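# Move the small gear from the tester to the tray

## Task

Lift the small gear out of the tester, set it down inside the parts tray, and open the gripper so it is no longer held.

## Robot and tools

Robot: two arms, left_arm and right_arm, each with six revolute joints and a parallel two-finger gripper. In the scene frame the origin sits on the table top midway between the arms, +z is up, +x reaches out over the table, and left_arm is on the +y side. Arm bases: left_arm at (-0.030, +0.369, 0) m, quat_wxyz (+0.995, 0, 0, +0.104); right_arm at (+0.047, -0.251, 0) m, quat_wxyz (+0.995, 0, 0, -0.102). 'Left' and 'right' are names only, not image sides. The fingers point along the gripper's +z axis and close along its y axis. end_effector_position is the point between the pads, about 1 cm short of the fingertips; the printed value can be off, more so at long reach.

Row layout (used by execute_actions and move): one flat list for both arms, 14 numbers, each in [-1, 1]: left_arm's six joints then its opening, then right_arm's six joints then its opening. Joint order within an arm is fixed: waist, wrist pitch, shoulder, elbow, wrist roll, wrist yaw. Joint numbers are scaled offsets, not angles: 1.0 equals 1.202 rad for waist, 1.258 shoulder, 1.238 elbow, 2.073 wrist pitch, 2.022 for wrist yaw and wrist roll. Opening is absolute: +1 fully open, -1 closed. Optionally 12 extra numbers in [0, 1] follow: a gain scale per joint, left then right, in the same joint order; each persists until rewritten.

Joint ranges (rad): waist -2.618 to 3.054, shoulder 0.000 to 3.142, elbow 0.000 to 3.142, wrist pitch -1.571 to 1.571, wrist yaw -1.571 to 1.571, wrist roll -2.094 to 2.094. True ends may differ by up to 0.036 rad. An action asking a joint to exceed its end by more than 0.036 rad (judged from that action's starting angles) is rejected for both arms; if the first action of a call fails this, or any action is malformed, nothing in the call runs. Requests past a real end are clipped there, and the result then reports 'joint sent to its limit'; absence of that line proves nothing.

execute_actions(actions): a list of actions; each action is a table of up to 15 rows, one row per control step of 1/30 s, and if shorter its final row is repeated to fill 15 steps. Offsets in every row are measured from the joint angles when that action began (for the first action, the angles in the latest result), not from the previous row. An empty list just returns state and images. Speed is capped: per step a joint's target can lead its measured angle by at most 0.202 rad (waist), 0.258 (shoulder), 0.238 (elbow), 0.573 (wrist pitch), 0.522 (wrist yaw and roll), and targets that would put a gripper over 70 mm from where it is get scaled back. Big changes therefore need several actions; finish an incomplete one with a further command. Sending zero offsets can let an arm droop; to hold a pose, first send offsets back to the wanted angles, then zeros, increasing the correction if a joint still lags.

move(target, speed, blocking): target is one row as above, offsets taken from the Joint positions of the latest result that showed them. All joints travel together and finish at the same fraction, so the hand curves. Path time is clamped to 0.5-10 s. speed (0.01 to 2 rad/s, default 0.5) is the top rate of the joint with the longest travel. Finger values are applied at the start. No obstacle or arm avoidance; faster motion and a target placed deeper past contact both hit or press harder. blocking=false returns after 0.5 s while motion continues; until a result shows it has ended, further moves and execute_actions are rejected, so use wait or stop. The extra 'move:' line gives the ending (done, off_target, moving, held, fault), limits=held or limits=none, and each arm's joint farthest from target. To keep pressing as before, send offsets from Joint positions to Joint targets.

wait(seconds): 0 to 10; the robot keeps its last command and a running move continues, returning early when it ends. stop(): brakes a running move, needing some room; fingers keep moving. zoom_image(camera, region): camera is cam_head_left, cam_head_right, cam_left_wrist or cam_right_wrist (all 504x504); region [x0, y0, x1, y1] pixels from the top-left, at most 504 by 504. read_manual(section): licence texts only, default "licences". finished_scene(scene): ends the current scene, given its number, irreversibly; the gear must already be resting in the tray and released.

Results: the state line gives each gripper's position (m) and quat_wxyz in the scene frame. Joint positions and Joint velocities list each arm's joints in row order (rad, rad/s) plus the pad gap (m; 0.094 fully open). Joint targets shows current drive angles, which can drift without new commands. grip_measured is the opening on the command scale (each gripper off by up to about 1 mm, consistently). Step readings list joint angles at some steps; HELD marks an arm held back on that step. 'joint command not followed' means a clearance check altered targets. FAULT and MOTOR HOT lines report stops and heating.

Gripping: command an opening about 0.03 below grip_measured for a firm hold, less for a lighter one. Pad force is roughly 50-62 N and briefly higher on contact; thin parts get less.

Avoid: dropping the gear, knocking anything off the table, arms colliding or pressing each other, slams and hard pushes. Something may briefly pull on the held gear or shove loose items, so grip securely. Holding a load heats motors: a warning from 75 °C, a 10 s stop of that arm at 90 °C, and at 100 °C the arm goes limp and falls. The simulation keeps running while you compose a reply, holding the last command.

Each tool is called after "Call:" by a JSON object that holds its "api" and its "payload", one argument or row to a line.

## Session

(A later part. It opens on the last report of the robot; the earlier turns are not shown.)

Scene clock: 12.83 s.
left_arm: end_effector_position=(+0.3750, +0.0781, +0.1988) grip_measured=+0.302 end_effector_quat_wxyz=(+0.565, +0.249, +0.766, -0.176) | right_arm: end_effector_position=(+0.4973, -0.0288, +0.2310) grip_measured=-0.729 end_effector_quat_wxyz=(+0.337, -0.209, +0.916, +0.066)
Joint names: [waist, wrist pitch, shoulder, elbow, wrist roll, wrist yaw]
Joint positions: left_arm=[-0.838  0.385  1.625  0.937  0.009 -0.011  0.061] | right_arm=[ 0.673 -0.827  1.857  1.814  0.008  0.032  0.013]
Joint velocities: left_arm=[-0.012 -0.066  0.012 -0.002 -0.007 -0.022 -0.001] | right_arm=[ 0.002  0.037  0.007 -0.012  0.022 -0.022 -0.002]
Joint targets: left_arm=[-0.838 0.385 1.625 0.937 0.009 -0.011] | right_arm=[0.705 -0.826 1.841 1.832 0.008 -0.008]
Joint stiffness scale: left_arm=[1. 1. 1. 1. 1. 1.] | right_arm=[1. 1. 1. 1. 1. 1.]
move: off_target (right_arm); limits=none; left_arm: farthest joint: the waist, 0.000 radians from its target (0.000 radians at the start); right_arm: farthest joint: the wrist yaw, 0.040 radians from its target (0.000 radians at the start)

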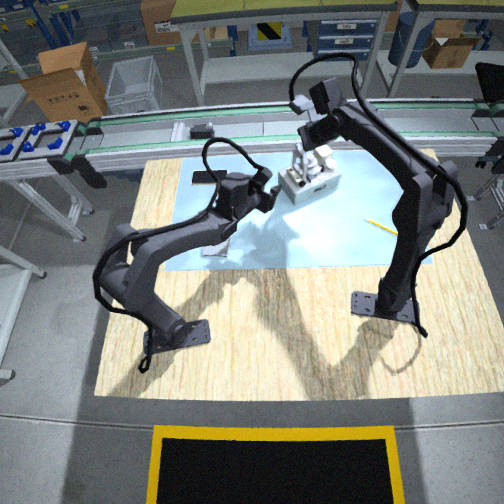

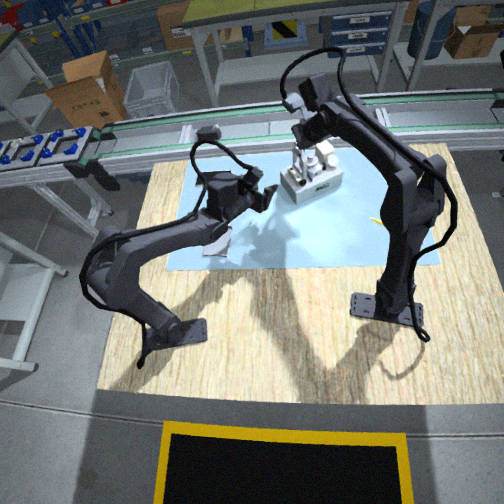

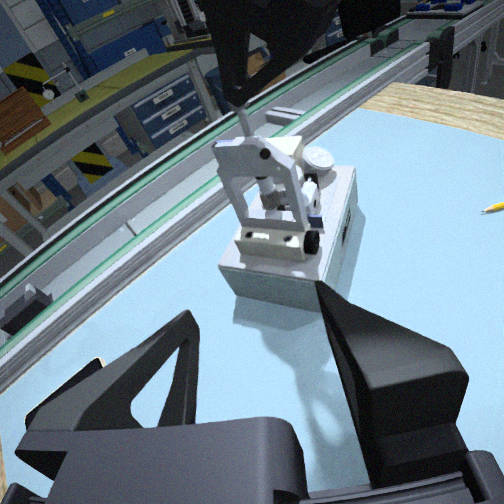

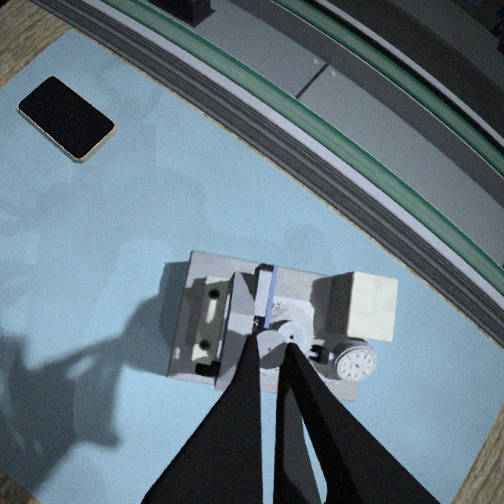

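Call:
{"api": "move", "payload": {
  "target": [0,0,0,0,0,0,0.3,-0.018,0.006,0,0,0,-0.022,-0.4],
  "speed": 0.08
}}

Call:
{"api": "move", "payload": {
  "target": [0,0,0,0,0,0,0.3,0,0,0.03,-0.02,0,0,-0.4],
  "speed": 0.08
}}

Call:
{"api": "move", "payload": {
  "target": [0,0,0,0,0,0,0.3,0,0,0,0,0,0,-0.77]
}}

Call:
{"api": "move", "payload": {
  "target": [0,0,0,0,0,0,0.3,0,0.04,-0.085,0.07,0,0,-0.77],
  "speed": 0.1
}}

Call:
{"api": "zoom_image", "payload": {
  "camera": "cam_left_wrist",
  "region": [150,50,390,290]
}}

Scene clock: 14.27 s.
left_arm: end_effector_position=(+0.3750, +0.0781, +0.1988) grip_measured=+0.302 end_effector_quat_wxyz=(+0.565, +0.249, +0.766, -0.176) | right_arm: end_effector_position=(+0.4988, -0.0291, +0.2320) grip_measured=-0.402 end_effector_quat_wxyz=(+0.336, -0.208, +0.915, +0.081)
Joint names: [waist, wrist pitch, shoulder, elbow, wrist roll, wrist yaw]
Joint positions: left_arm=[-0.838  0.385  1.625  0.937  0.009 -0.011  0.061] | right_arm=[ 0.659 -0.821  1.857  1.814  0.008 -0.004  0.028]
Joint velocities: left_arm=[-0.012  0.037 -0.012  0.002  0.007 -0.081  0.   ] | right_arm=[ 0.002 -0.022  0.002 -0.012  0.007 -0.007  0.001]
Joint targets: left_arm=[-0.838 0.385 1.625 0.937 0.009 -0.011] | right_arm=[0.651 -0.814 1.857 1.814 0.008 -0.013]
Joint stiffness scale: left_arm=[1. 1. 1. 1. 1. 1.] | right_arm=[1. 1. 1. 1. 1. 1.]
move: done; limits=none; left_arm: farthest joint: the waist, 0.000 radians from its target (0.000 radians at the start); right_arm: farthest joint: the wrist yaw, 0.009 radians from its target (0.045 radians at the start)

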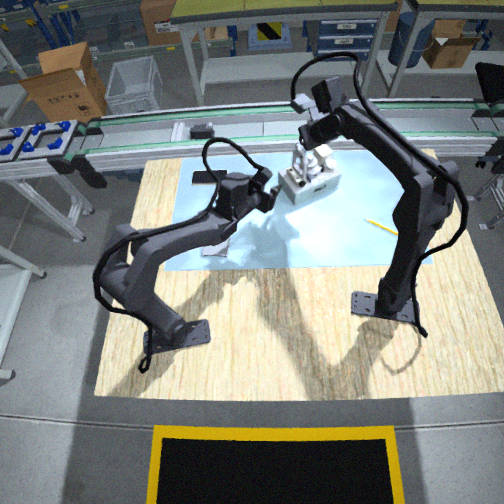

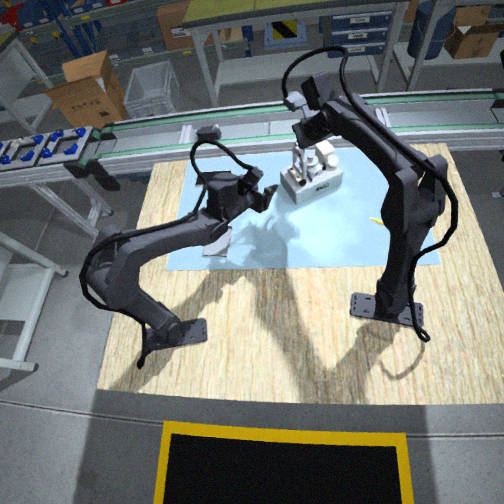

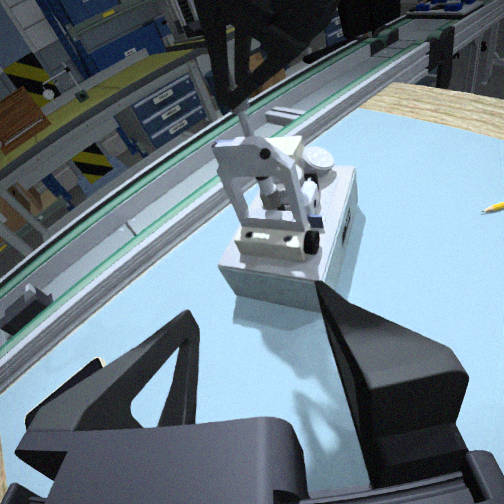

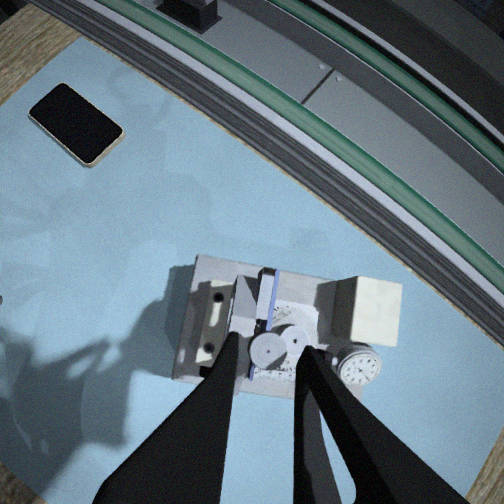

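Scene clock: 15.13 s.
left_arm: end_effector_position=(+0.3750, +0.0781, +0.1988) grip_measured=+0.302 end_effector_quat_wxyz=(+0.565, +0.249, +0.766, -0.176) | right_arm: end_effector_position=(+0.5012, -0.0280, +0.2206) grip_measured=-0.402 end_effector_quat_wxyz=(+0.326, -0.209, +0.919, +0.078)
Joint names: [waist, wrist pitch, shoulder, elbow, wrist roll, wrist yaw]
Joint positions: left_arm=[-0.838  0.385  1.625  0.937  0.009 -0.011  0.061] | right_arm=[ 0.659 -0.82   1.881  1.814  0.008 -0.004  0.028]
Joint velocities: left_arm=[-0.002  0.022 -0.002  0.002  0.051 -0.051  0.   ] | right_arm=[-0.002  0.022  0.007  0.002 -0.081 -0.037 -0.001]
Joint targets: left_arm=[-0.838 0.385 1.625 0.937 0.009 -0.011] | right_arm=[0.659 -0.821 1.895 1.789 0.008 -0.004]
Joint stiffness scale: left_arm=[1. 1. 1. 1. 1. 1.] | right_arm=[1. 1. 1. 1. 1. 1.]
move: off_target (right_arm); limits=none; left_arm: farthest joint: the waist, 0.000 radians from its target (0.000 radians at the start); right_arm: farthest joint: the elbow, 0.024 radians from its target (0.024 radians at the start)

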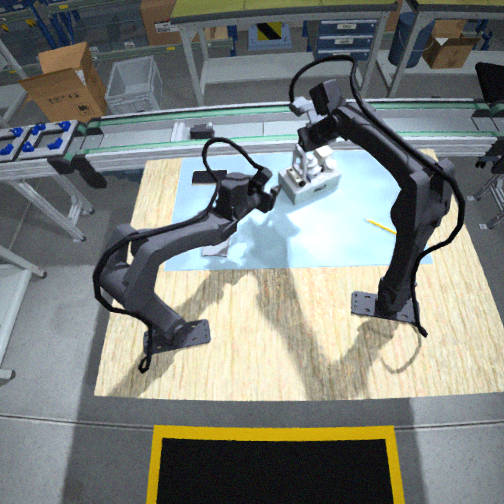

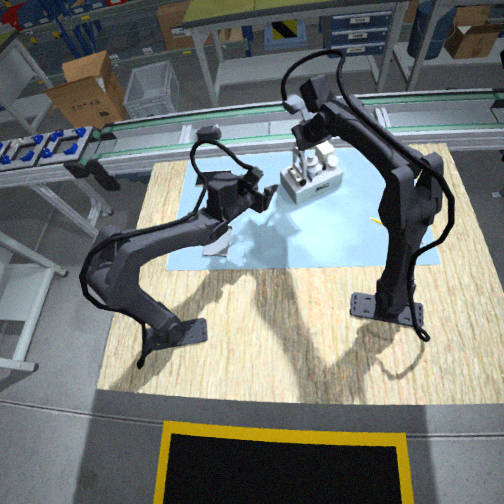

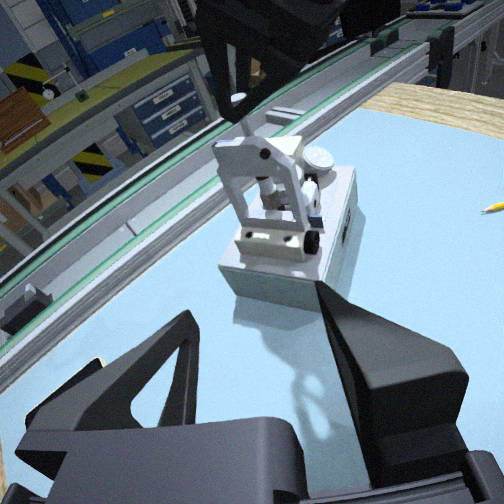

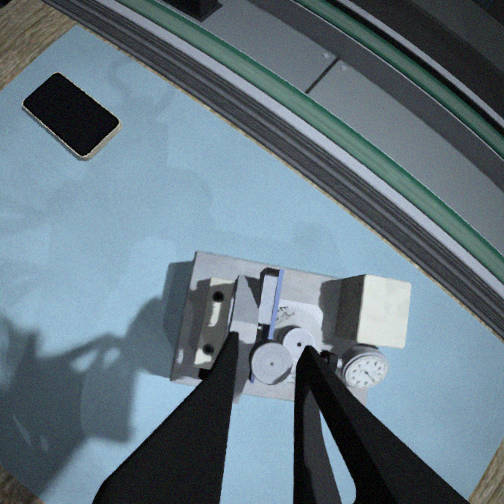

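Scene clock: 15.63 s.
left_arm: end_effector_position=(+0.3750, +0.0781, +0.1988) grip_measured=+0.302 end_effector_quat_wxyz=(+0.565, +0.249, +0.766, -0.176) | right_arm: end_effector_position=(+0.5014, -0.0282, +0.2206) grip_measured=-0.720 end_effector_quat_wxyz=(+0.326, -0.209, +0.919, +0.078)
Joint names: [waist, wrist pitch, shoulder, elbow, wrist roll, wrist yaw]
Joint positions: left_arm=[-0.838  0.385  1.625  0.937  0.009 -0.011  0.061] | right_arm=[ 0.659 -0.82   1.881  1.814  0.008 -0.002  0.013]
Joint velocities: left_arm=[ 0.002 -0.081  0.007 -0.002  0.066  0.051 -0.001] | right_arm=[-0.002 -0.022  0.002  0.012  0.037 -0.081  0.   ]
Joint targets: left_arm=[-0.838 0.385 1.625 0.937 0.009 -0.011] | right_arm=[0.659 -0.820 1.881 1.814 0.008 -0.004]
Joint stiffness scale: left_arm=[1. 1. 1. 1. 1. 1.] | right_arm=[1. 1. 1. 1. 1. 1.]
move: done; limits=none; left_arm: farthest joint: the waist, 0.000 radians from its target (0.000 radians at the start); right_arm: farthest joint: the wrist yaw, 0.002 radians from its target (0.000 radians at the start)

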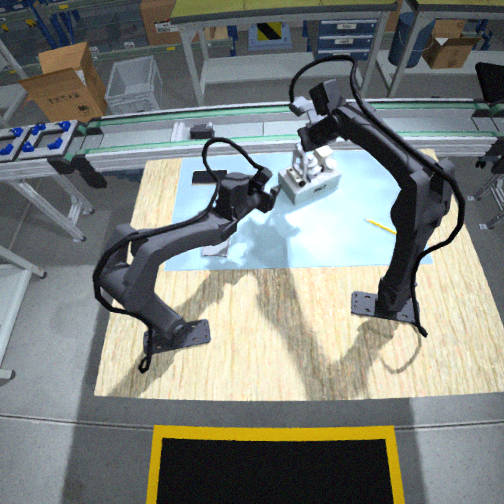

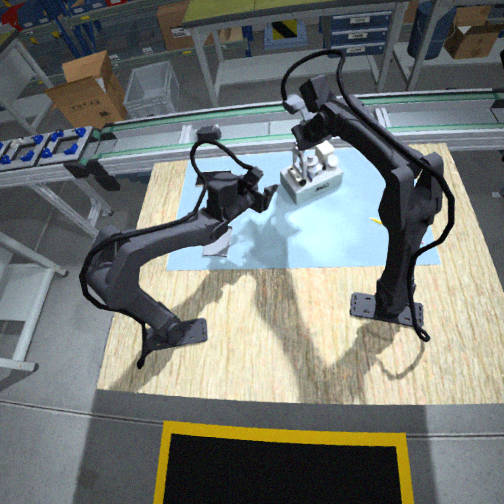

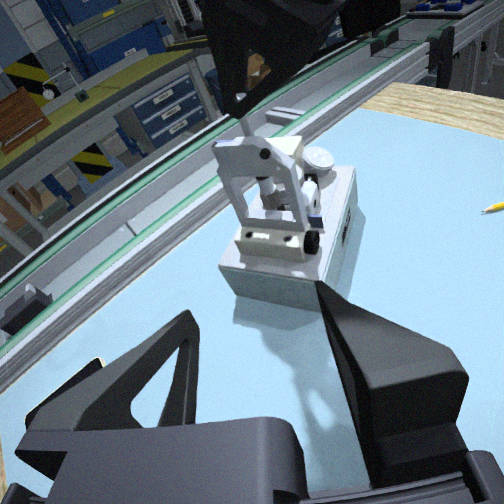

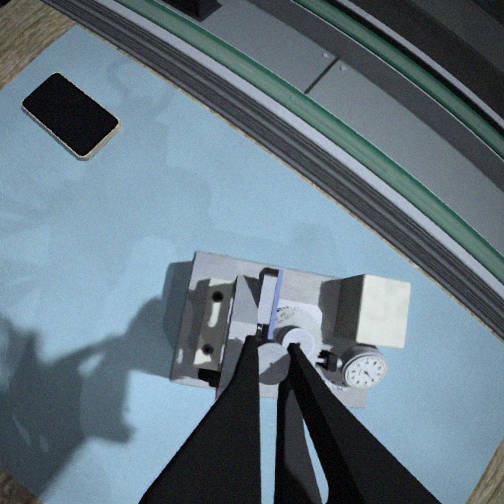

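Scene clock: 16.93 s.
left_arm: end_effector_position=(+0.3750, +0.0781, +0.1988) grip_measured=+0.302 end_effector_quat_wxyz=(+0.565, +0.249, +0.766, -0.176) | right_arm: end_effector_position=(+0.5018, -0.0280, +0.2394) grip_measured=-0.720 end_effector_quat_wxyz=(+0.345, -0.207, +0.912, +0.082)
Joint names: [waist, wrist pitch, shoulder, elbow, wrist roll, wrist yaw]
Joint positions: left_arm=[-0.838  0.385  1.625  0.937  0.009 -0.011  0.061] | right_arm=[ 0.659 -0.82   1.86   1.834  0.008 -0.002  0.013]
Joint velocities: left_arm=[-0.017 -0.007  0.002 -0.012 -0.007 -0.007 -0.001] | right_arm=[ 0.002 -0.007  0.002  0.007 -0.037 -0.051 -0.   ]
Joint targets: left_arm=[-0.838 0.385 1.625 0.937 0.009 -0.011] | right_arm=[0.659 -0.739 1.776 1.898 0.008 -0.002]
Joint stiffness scale: left_arm=[1. 1. 1. 1. 1. 1.] | right_arm=[1. 1. 1. 1. 1. 1.]
move: off_target (right_arm); limits=none; left_arm: farthest joint: the waist, 0.000 radians from its target (0.000 radians at the start); right_arm: farthest joint: the shoulder, 0.086 radians from its target (0.107 radians at the start)

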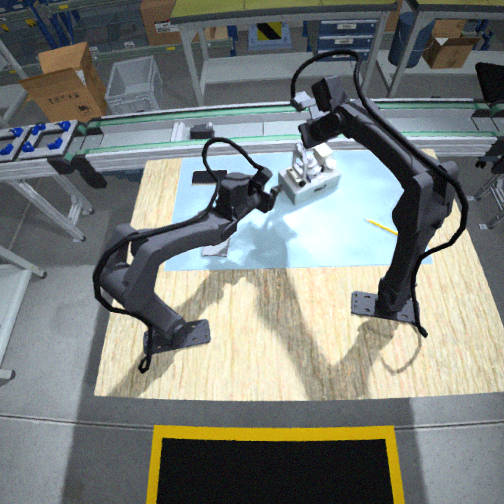

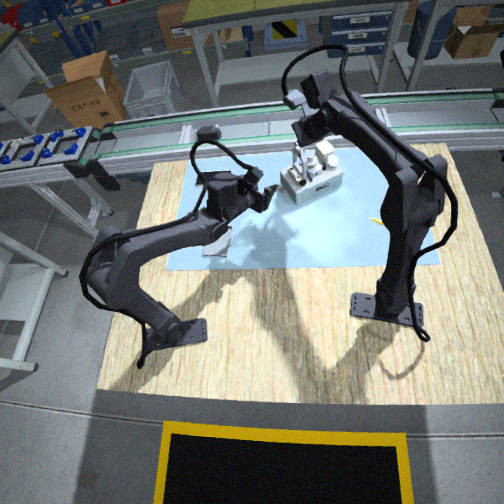

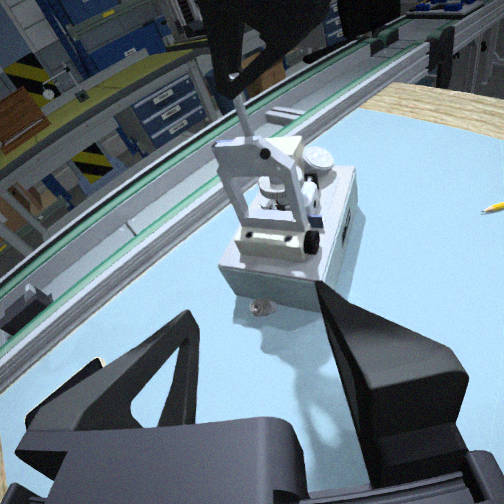

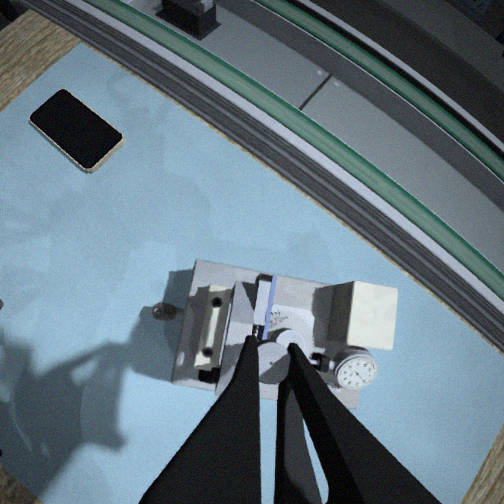

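Region (150, 50, 390, 290) of cam_left_wrist's 504x504 image, scaled by 2.100, with more detail than that image has.

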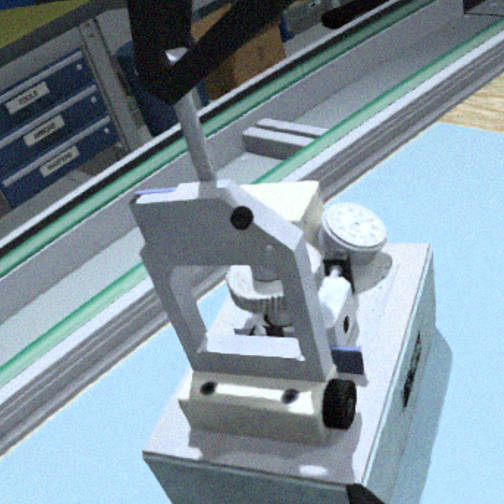

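Call:
{"api": "move", "payload": {
  "target": [0,0,0,0,0,0,0.3,0,0,0.02,-0.02,0,0,-0.77],
  "speed": 0.1
}}

Call:
{"api": "move", "payload": {
  "target": [0.065,-0.3,0,0.2,0,0,0,0,0,0,0,0,0,-0.2],
  "speed": 1
}}

Call:
{"api": "move", "payload": {
  "target": [0,0,0,0,0,0,0,0,0,-0.3,0,0,0,-0.2],
  "speed": 0.8
}}

Call:
{"api": "move", "payload": {
  "target": [0,-0.15,0.38,0.41,0,0,0,-0.5,0,0,0,0,0,-0.2],
  "speed": 0.7
}}

Scene clock: 18.07 s.
left_arm: end_effector_position=(+0.3750, +0.0781, +0.1988) grip_measured=+0.302 end_effector_quat_wxyz=(+0.565, +0.249, +0.766, -0.176) | right_arm: end_effector_position=(+0.5012, -0.0282, +0.2177) grip_measured=-0.720 end_effector_quat_wxyz=(+0.321, -0.209, +0.920, +0.077)
Joint names: [waist, wrist pitch, shoulder, elbow, wrist roll, wrist yaw]
Joint positions: left_arm=[-0.838  0.385  1.625  0.937  0.009 -0.011  0.061] | right_arm=[ 0.659 -0.828  1.888  1.818  0.008 -0.002  0.013]
Joint velocities: left_arm=[-0.002  0.022  0.002 -0.002  0.007  0.007  0.   ] | right_arm=[-0.012 -0.051 -0.012 -0.002 -0.051 -0.037 -0.   ]
Joint targets: left_arm=[-0.838 0.385 1.625 0.937 0.009 -0.011] | right_arm=[0.659 -0.820 1.885 1.809 0.008 -0.002]
Joint stiffness scale: left_arm=[1. 1. 1. 1. 1. 1.] | right_arm=[1. 1. 1. 1. 1. 1.]
move: done; limits=none; left_arm: farthest joint: the waist, 0.000 radians from its target (0.000 radians at the start); right_arm: farthest joint: the elbow, 0.009 radians from its target (0.025 radians at the start)

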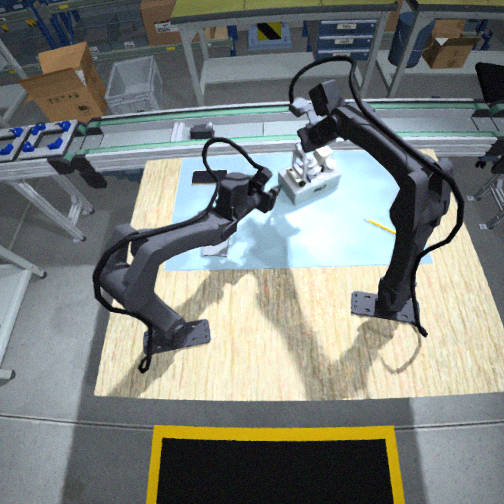

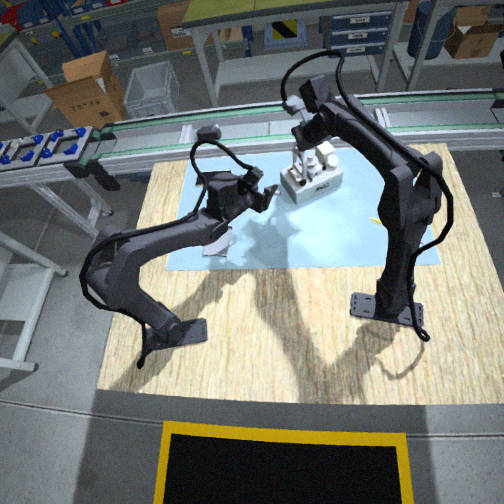

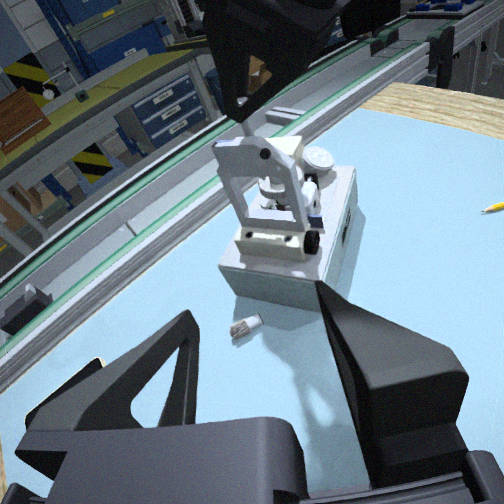

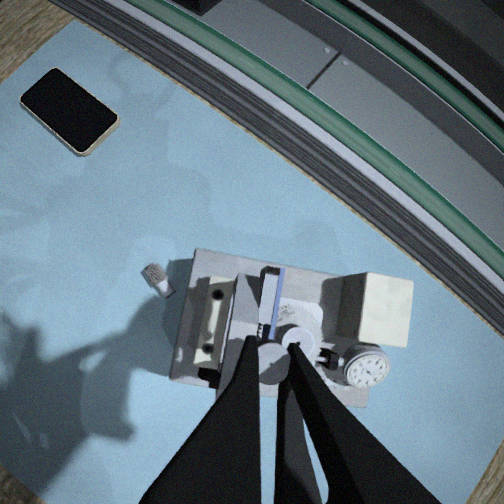

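Scene clock: 19.60 s.
left_arm: end_effector_position=(+0.3703, +0.1234, +0.1643) grip_measured=+0.002 end_effector_quat_wxyz=(+0.407, +0.251, +0.871, -0.109) | right_arm: end_effector_position=(+0.5014, -0.0281, +0.2179) grip_measured=-0.202 end_effector_quat_wxyz=(+0.322, -0.209, +0.920, +0.077)
Joint names: [waist, wrist pitch, shoulder, elbow, wrist roll, wrist yaw]
Joint positions: left_arm=[-0.766 -0.229  1.625  1.154  0.009 -0.011  0.047] | right_arm=[ 0.659 -0.827  1.888  1.818  0.008 -0.002  0.037]
Joint velocities: left_arm=[ 0.007 -0.022 -0.002 -0.007  0.037 -0.007  0.   ] | right_arm=[-0.017 -0.051 -0.002  0.012  0.022  0.037 -0.   ]
Joint targets: left_arm=[-0.759 -0.237 1.625 1.185 0.009 -0.011] | right_arm=[0.659 -0.828 1.888 1.818 0.008 -0.002]
Joint stiffness scale: left_arm=[1. 1. 1. 1. 1. 1.] | right_arm=[1. 1. 1. 1. 1. 1.]
move: off_target (left_arm); limits=none; left_arm: farthest joint: the elbow, 0.031 radians from its target (0.248 radians at the start); right_arm: farthest joint: the wrist pitch, 0.001 radians from its target (0.000 radians at the start)

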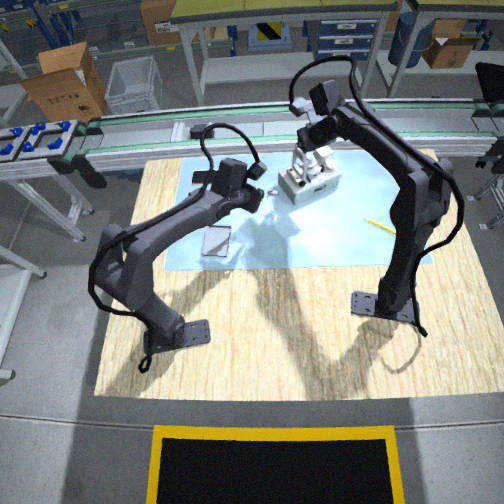

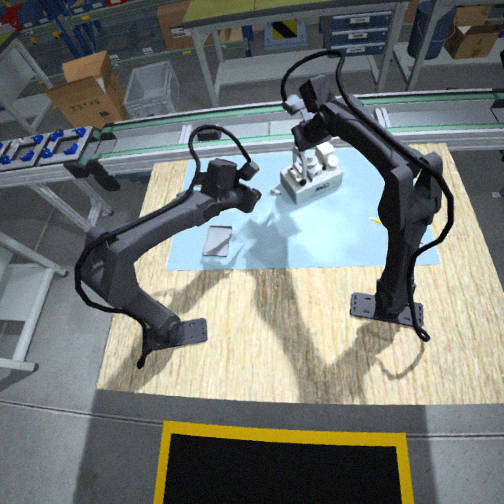

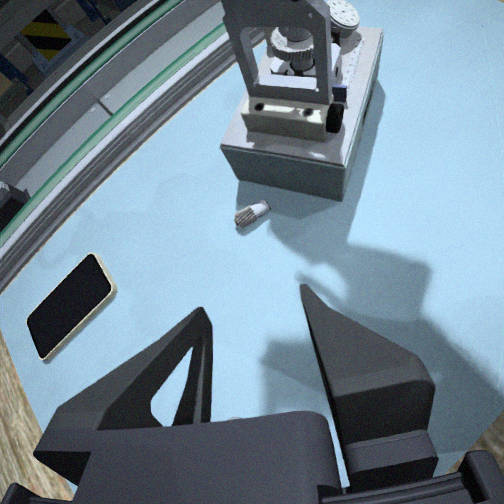

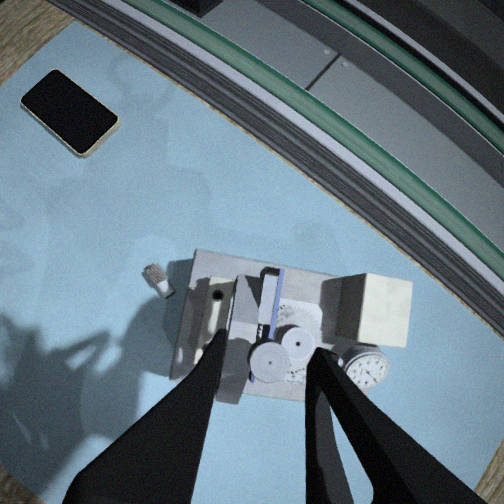

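Scene clock: 20.60 s.
left_arm: end_effector_position=(+0.3703, +0.1234, +0.1643) grip_measured=+0.002 end_effector_quat_wxyz=(+0.407, +0.251, +0.871, -0.109) | right_arm: end_effector_position=(+0.4370, -0.0596, +0.3978) grip_measured=-0.202 end_effector_quat_wxyz=(+0.499, -0.191, +0.837, +0.118)
Joint names: [waist, wrist pitch, shoulder, elbow, wrist roll, wrist yaw]
Joint positions: left_arm=[-0.766 -0.229  1.625  1.154  0.009 -0.011  0.047] | right_arm=[ 0.659 -0.811  1.5    1.818  0.008 -0.002  0.037]
Joint velocities: left_arm=[ 0.007  0.022 -0.002  0.002 -0.022 -0.007  0.   ] | right_arm=[ 0.007 -0.037 -0.002  0.007 -0.007 -0.022 -0.001]
Joint targets: left_arm=[-0.766 -0.229 1.625 1.154 0.009 -0.011] | right_arm=[0.659 -0.826 1.511 1.818 0.008 -0.002]
Joint stiffness scale: left_arm=[1. 1. 1. 1. 1. 1.] | right_arm=[1. 1. 1. 1. 1. 1.]
move: done; limits=none; left_arm: farthest joint: the waist, 0.000 radians from its target (0.000 radians at the start); right_arm: farthest joint: the wrist pitch, 0.016 radians from its target (0.000 radians at the start)

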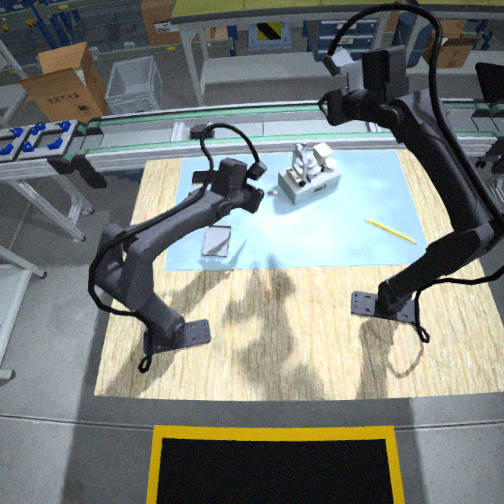

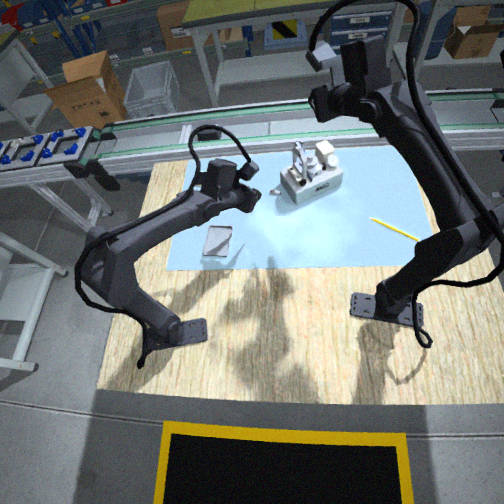

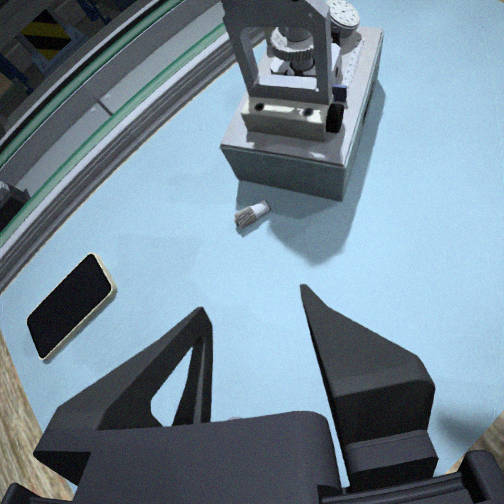

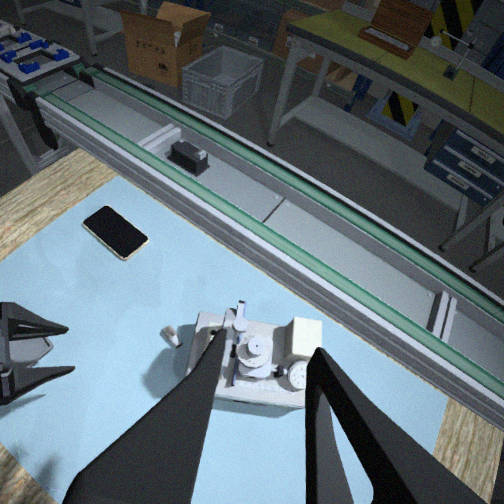

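Scene clock: 22.13 s.
left_arm: end_effector_position=(+0.4223, +0.0910, +0.0713) grip_measured=+0.002 end_effector_quat_wxyz=(+0.264, +0.267, +0.924, -0.069) | right_arm: end_effector_position=(+0.4771, -0.3137, +0.3978) grip_measured=-0.202 end_effector_quat_wxyz=(+0.512, +0.066, +0.856, -0.036)
Joint names: [waist, wrist pitch, shoulder, elbow, wrist roll, wrist yaw]
Joint positions: left_arm=[-0.766 -0.53   2.113  1.625  0.009 -0.011  0.047] | right_arm=[ 0.059 -0.811  1.5    1.818  0.008  0.002  0.037]
Joint velocities: left_arm=[-0.007 -0.022  0.002 -0.027 -0.066  0.022  0.002] | right_arm=[ 0.002  0.007 -0.007  0.002 -0.022  0.037  0.   ]
Joint targets: left_arm=[-0.766 -0.540 2.103 1.661 0.009 -0.011] | right_arm=[0.058 -0.811 1.500 1.818 0.008 -0.002]
Joint stiffness scale: left_arm=[1. 1. 1. 1. 1. 1.] | right_arm=[1. 1. 1. 1. 1. 1.]
move: off_target (left_arm); limits=none; left_arm: farthest joint: the elbow, 0.037 radians from its target (0.508 radians at the start); right_arm: farthest joint: the wrist yaw, 0.004 radians from its target (0.000 radians at the start)

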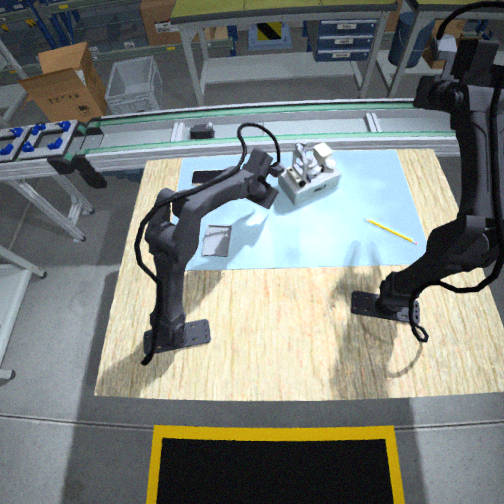

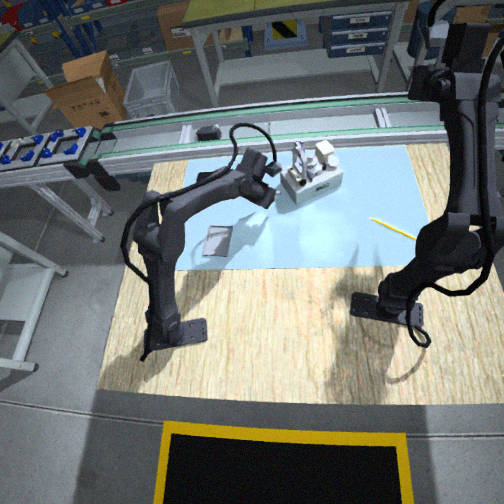

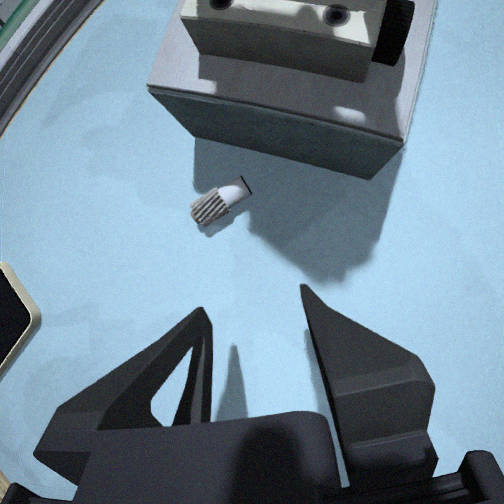

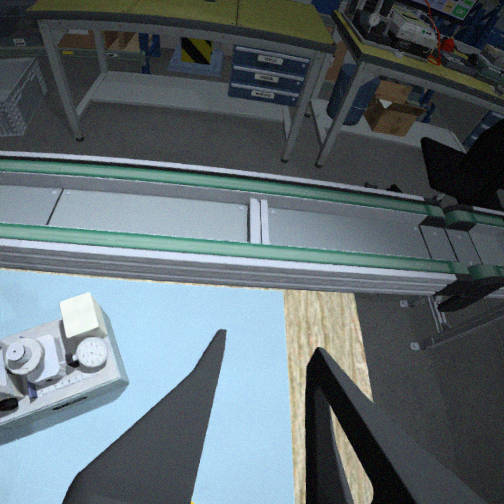

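Call:
{"api": "move", "payload": {
  "target": [0.024,0.12,0.105,0.02,-0.1,0,0.2,0,0,0,0,0,0,-0.2],
  "speed": 0.3
}}

Scene clock: 23.93 s.
left_arm: end_effector_position=(+0.4616, +0.0814, +0.0302) grip_measured=+0.198 end_effector_quat_wxyz=(+0.300, +0.163, +0.934, -0.107) | right_arm: end_effector_position=(+0.4771, -0.3137, +0.3978) grip_measured=-0.202 end_effector_quat_wxyz=(+0.512, +0.066, +0.856, -0.036)
Joint names: [waist, wrist pitch, shoulder, elbow, wrist roll, wrist yaw]
Joint positions: left_arm=[-0.744 -0.296  2.252  1.625 -0.186 -0.011  0.056] | right_arm=[ 0.059 -0.811  1.5    1.818  0.008  0.002  0.037]
Joint velocities: left_arm=[ 0.007  0.037 -0.007 -0.012 -0.022 -0.007 -0.001] | right_arm=[-0.002 -0.051  0.012  0.017  0.022 -0.051  0.002]
Joint targets: left_arm=[-0.737 -0.282 2.245 1.650 -0.193 -0.011] | right_arm=[0.059 -0.811 1.500 1.818 0.008 0.002]
Joint stiffness scale: left_arm=[1. 1. 1. 1. 1. 1.] | right_arm=[1. 1. 1. 1. 1. 1.]
move: off_target (left_arm); limits=none; left_arm: farthest joint: the elbow, 0.025 radians from its target (0.025 radians at the start); right_arm: farthest joint: the waist, 0.000 radians from its target (0.000 radians at the start)

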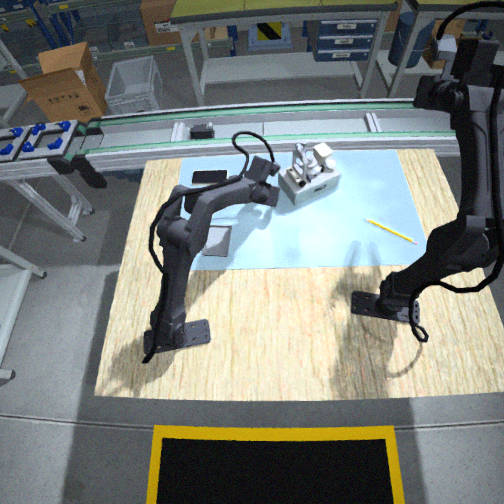

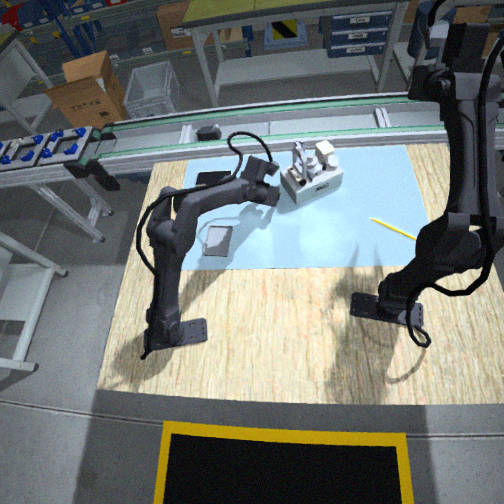

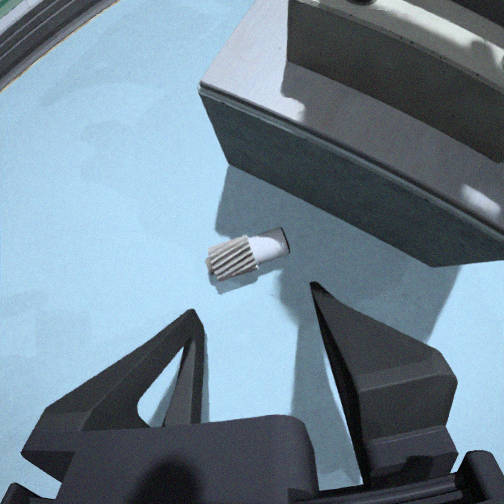

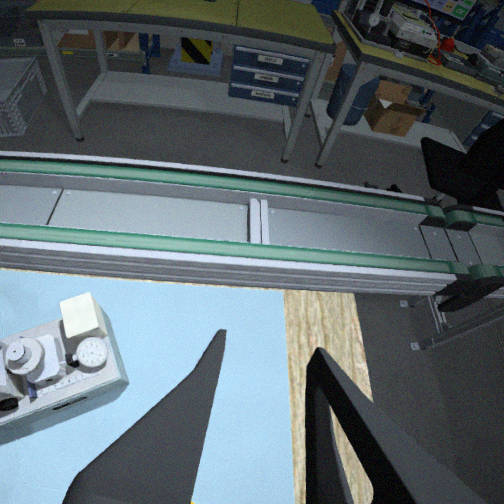

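Call:
{"api": "move", "payload": {
  "target": [0,0.01,0.073,0.103,-0.04,0,0.08,0,0,0,0,0,0,-0.2],
  "speed": 0.15
}}

Scene clock: 25.37 s.
left_arm: end_effector_position=(+0.4823, +0.0695, +0.0228) grip_measured=+0.081 end_effector_quat_wxyz=(+0.308, +0.128, +0.935, -0.123) | right_arm: end_effector_position=(+0.4771, -0.3137, +0.3978) grip_measured=-0.202 end_effector_quat_wxyz=(+0.512, +0.066, +0.856, -0.036)
Joint names: [waist, wrist pitch, shoulder, elbow, wrist roll, wrist yaw]
Joint positions: left_arm=[-0.744 -0.282  2.338  1.725 -0.259 -0.012  0.051] | right_arm=[ 0.059 -0.811  1.5    1.818  0.008  0.002  0.037]
Joint velocities: left_arm=[-0.002 -0.066 -0.027  0.012  0.007 -0.051 -0.   ] | right_arm=[ 0.002  0.022 -0.017 -0.002 -0.051  0.037 -0.001]
Joint targets: left_arm=[-0.744 -0.275 2.344 1.753 -0.267 -0.011] | right_arm=[0.059 -0.811 1.500 1.818 0.008 0.002]
Joint stiffness scale: left_arm=[1. 1. 1. 1. 1. 1.] | right_arm=[1. 1. 1. 1. 1. 1.]
move: off_target (left_arm); limits=none; left_arm: farthest joint: the elbow, 0.028 radians from its target (0.127 radians at the start); right_arm: farthest joint: the waist, 0.000 radians from its target (0.000 radians at the start)

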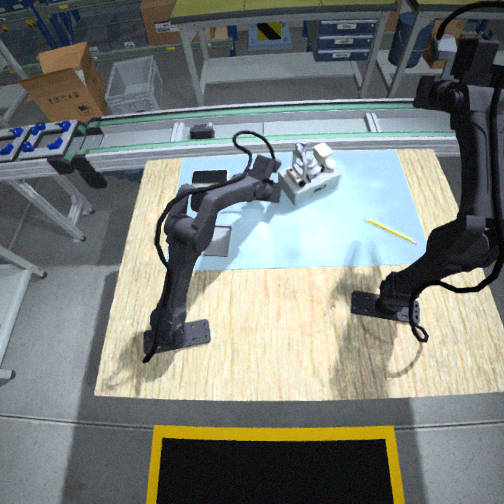

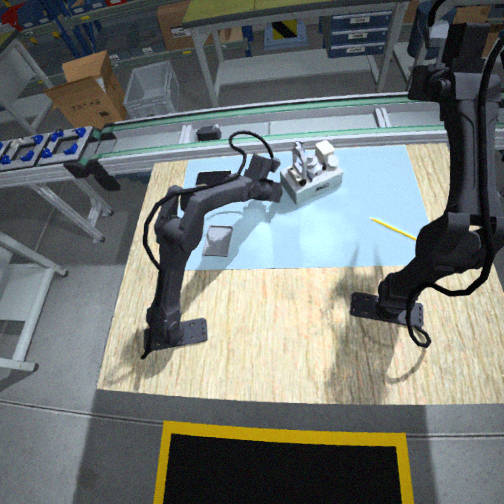

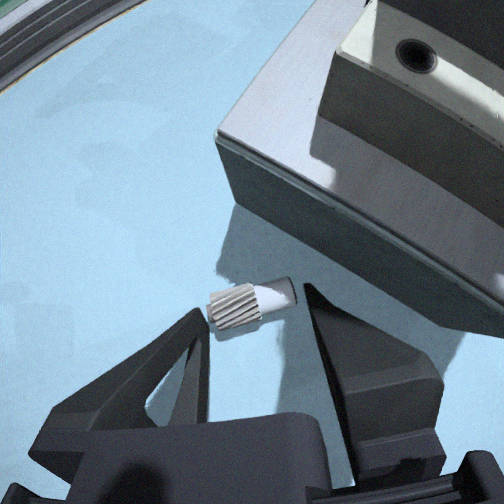

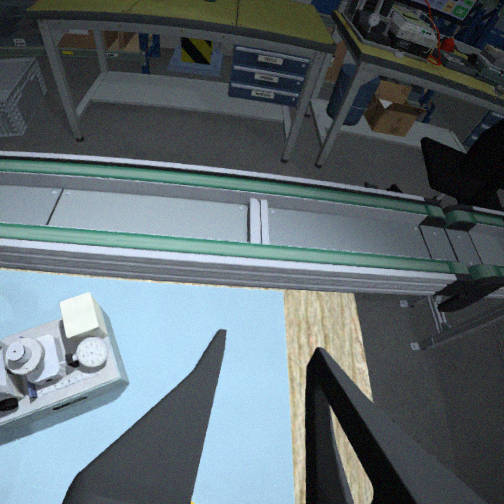

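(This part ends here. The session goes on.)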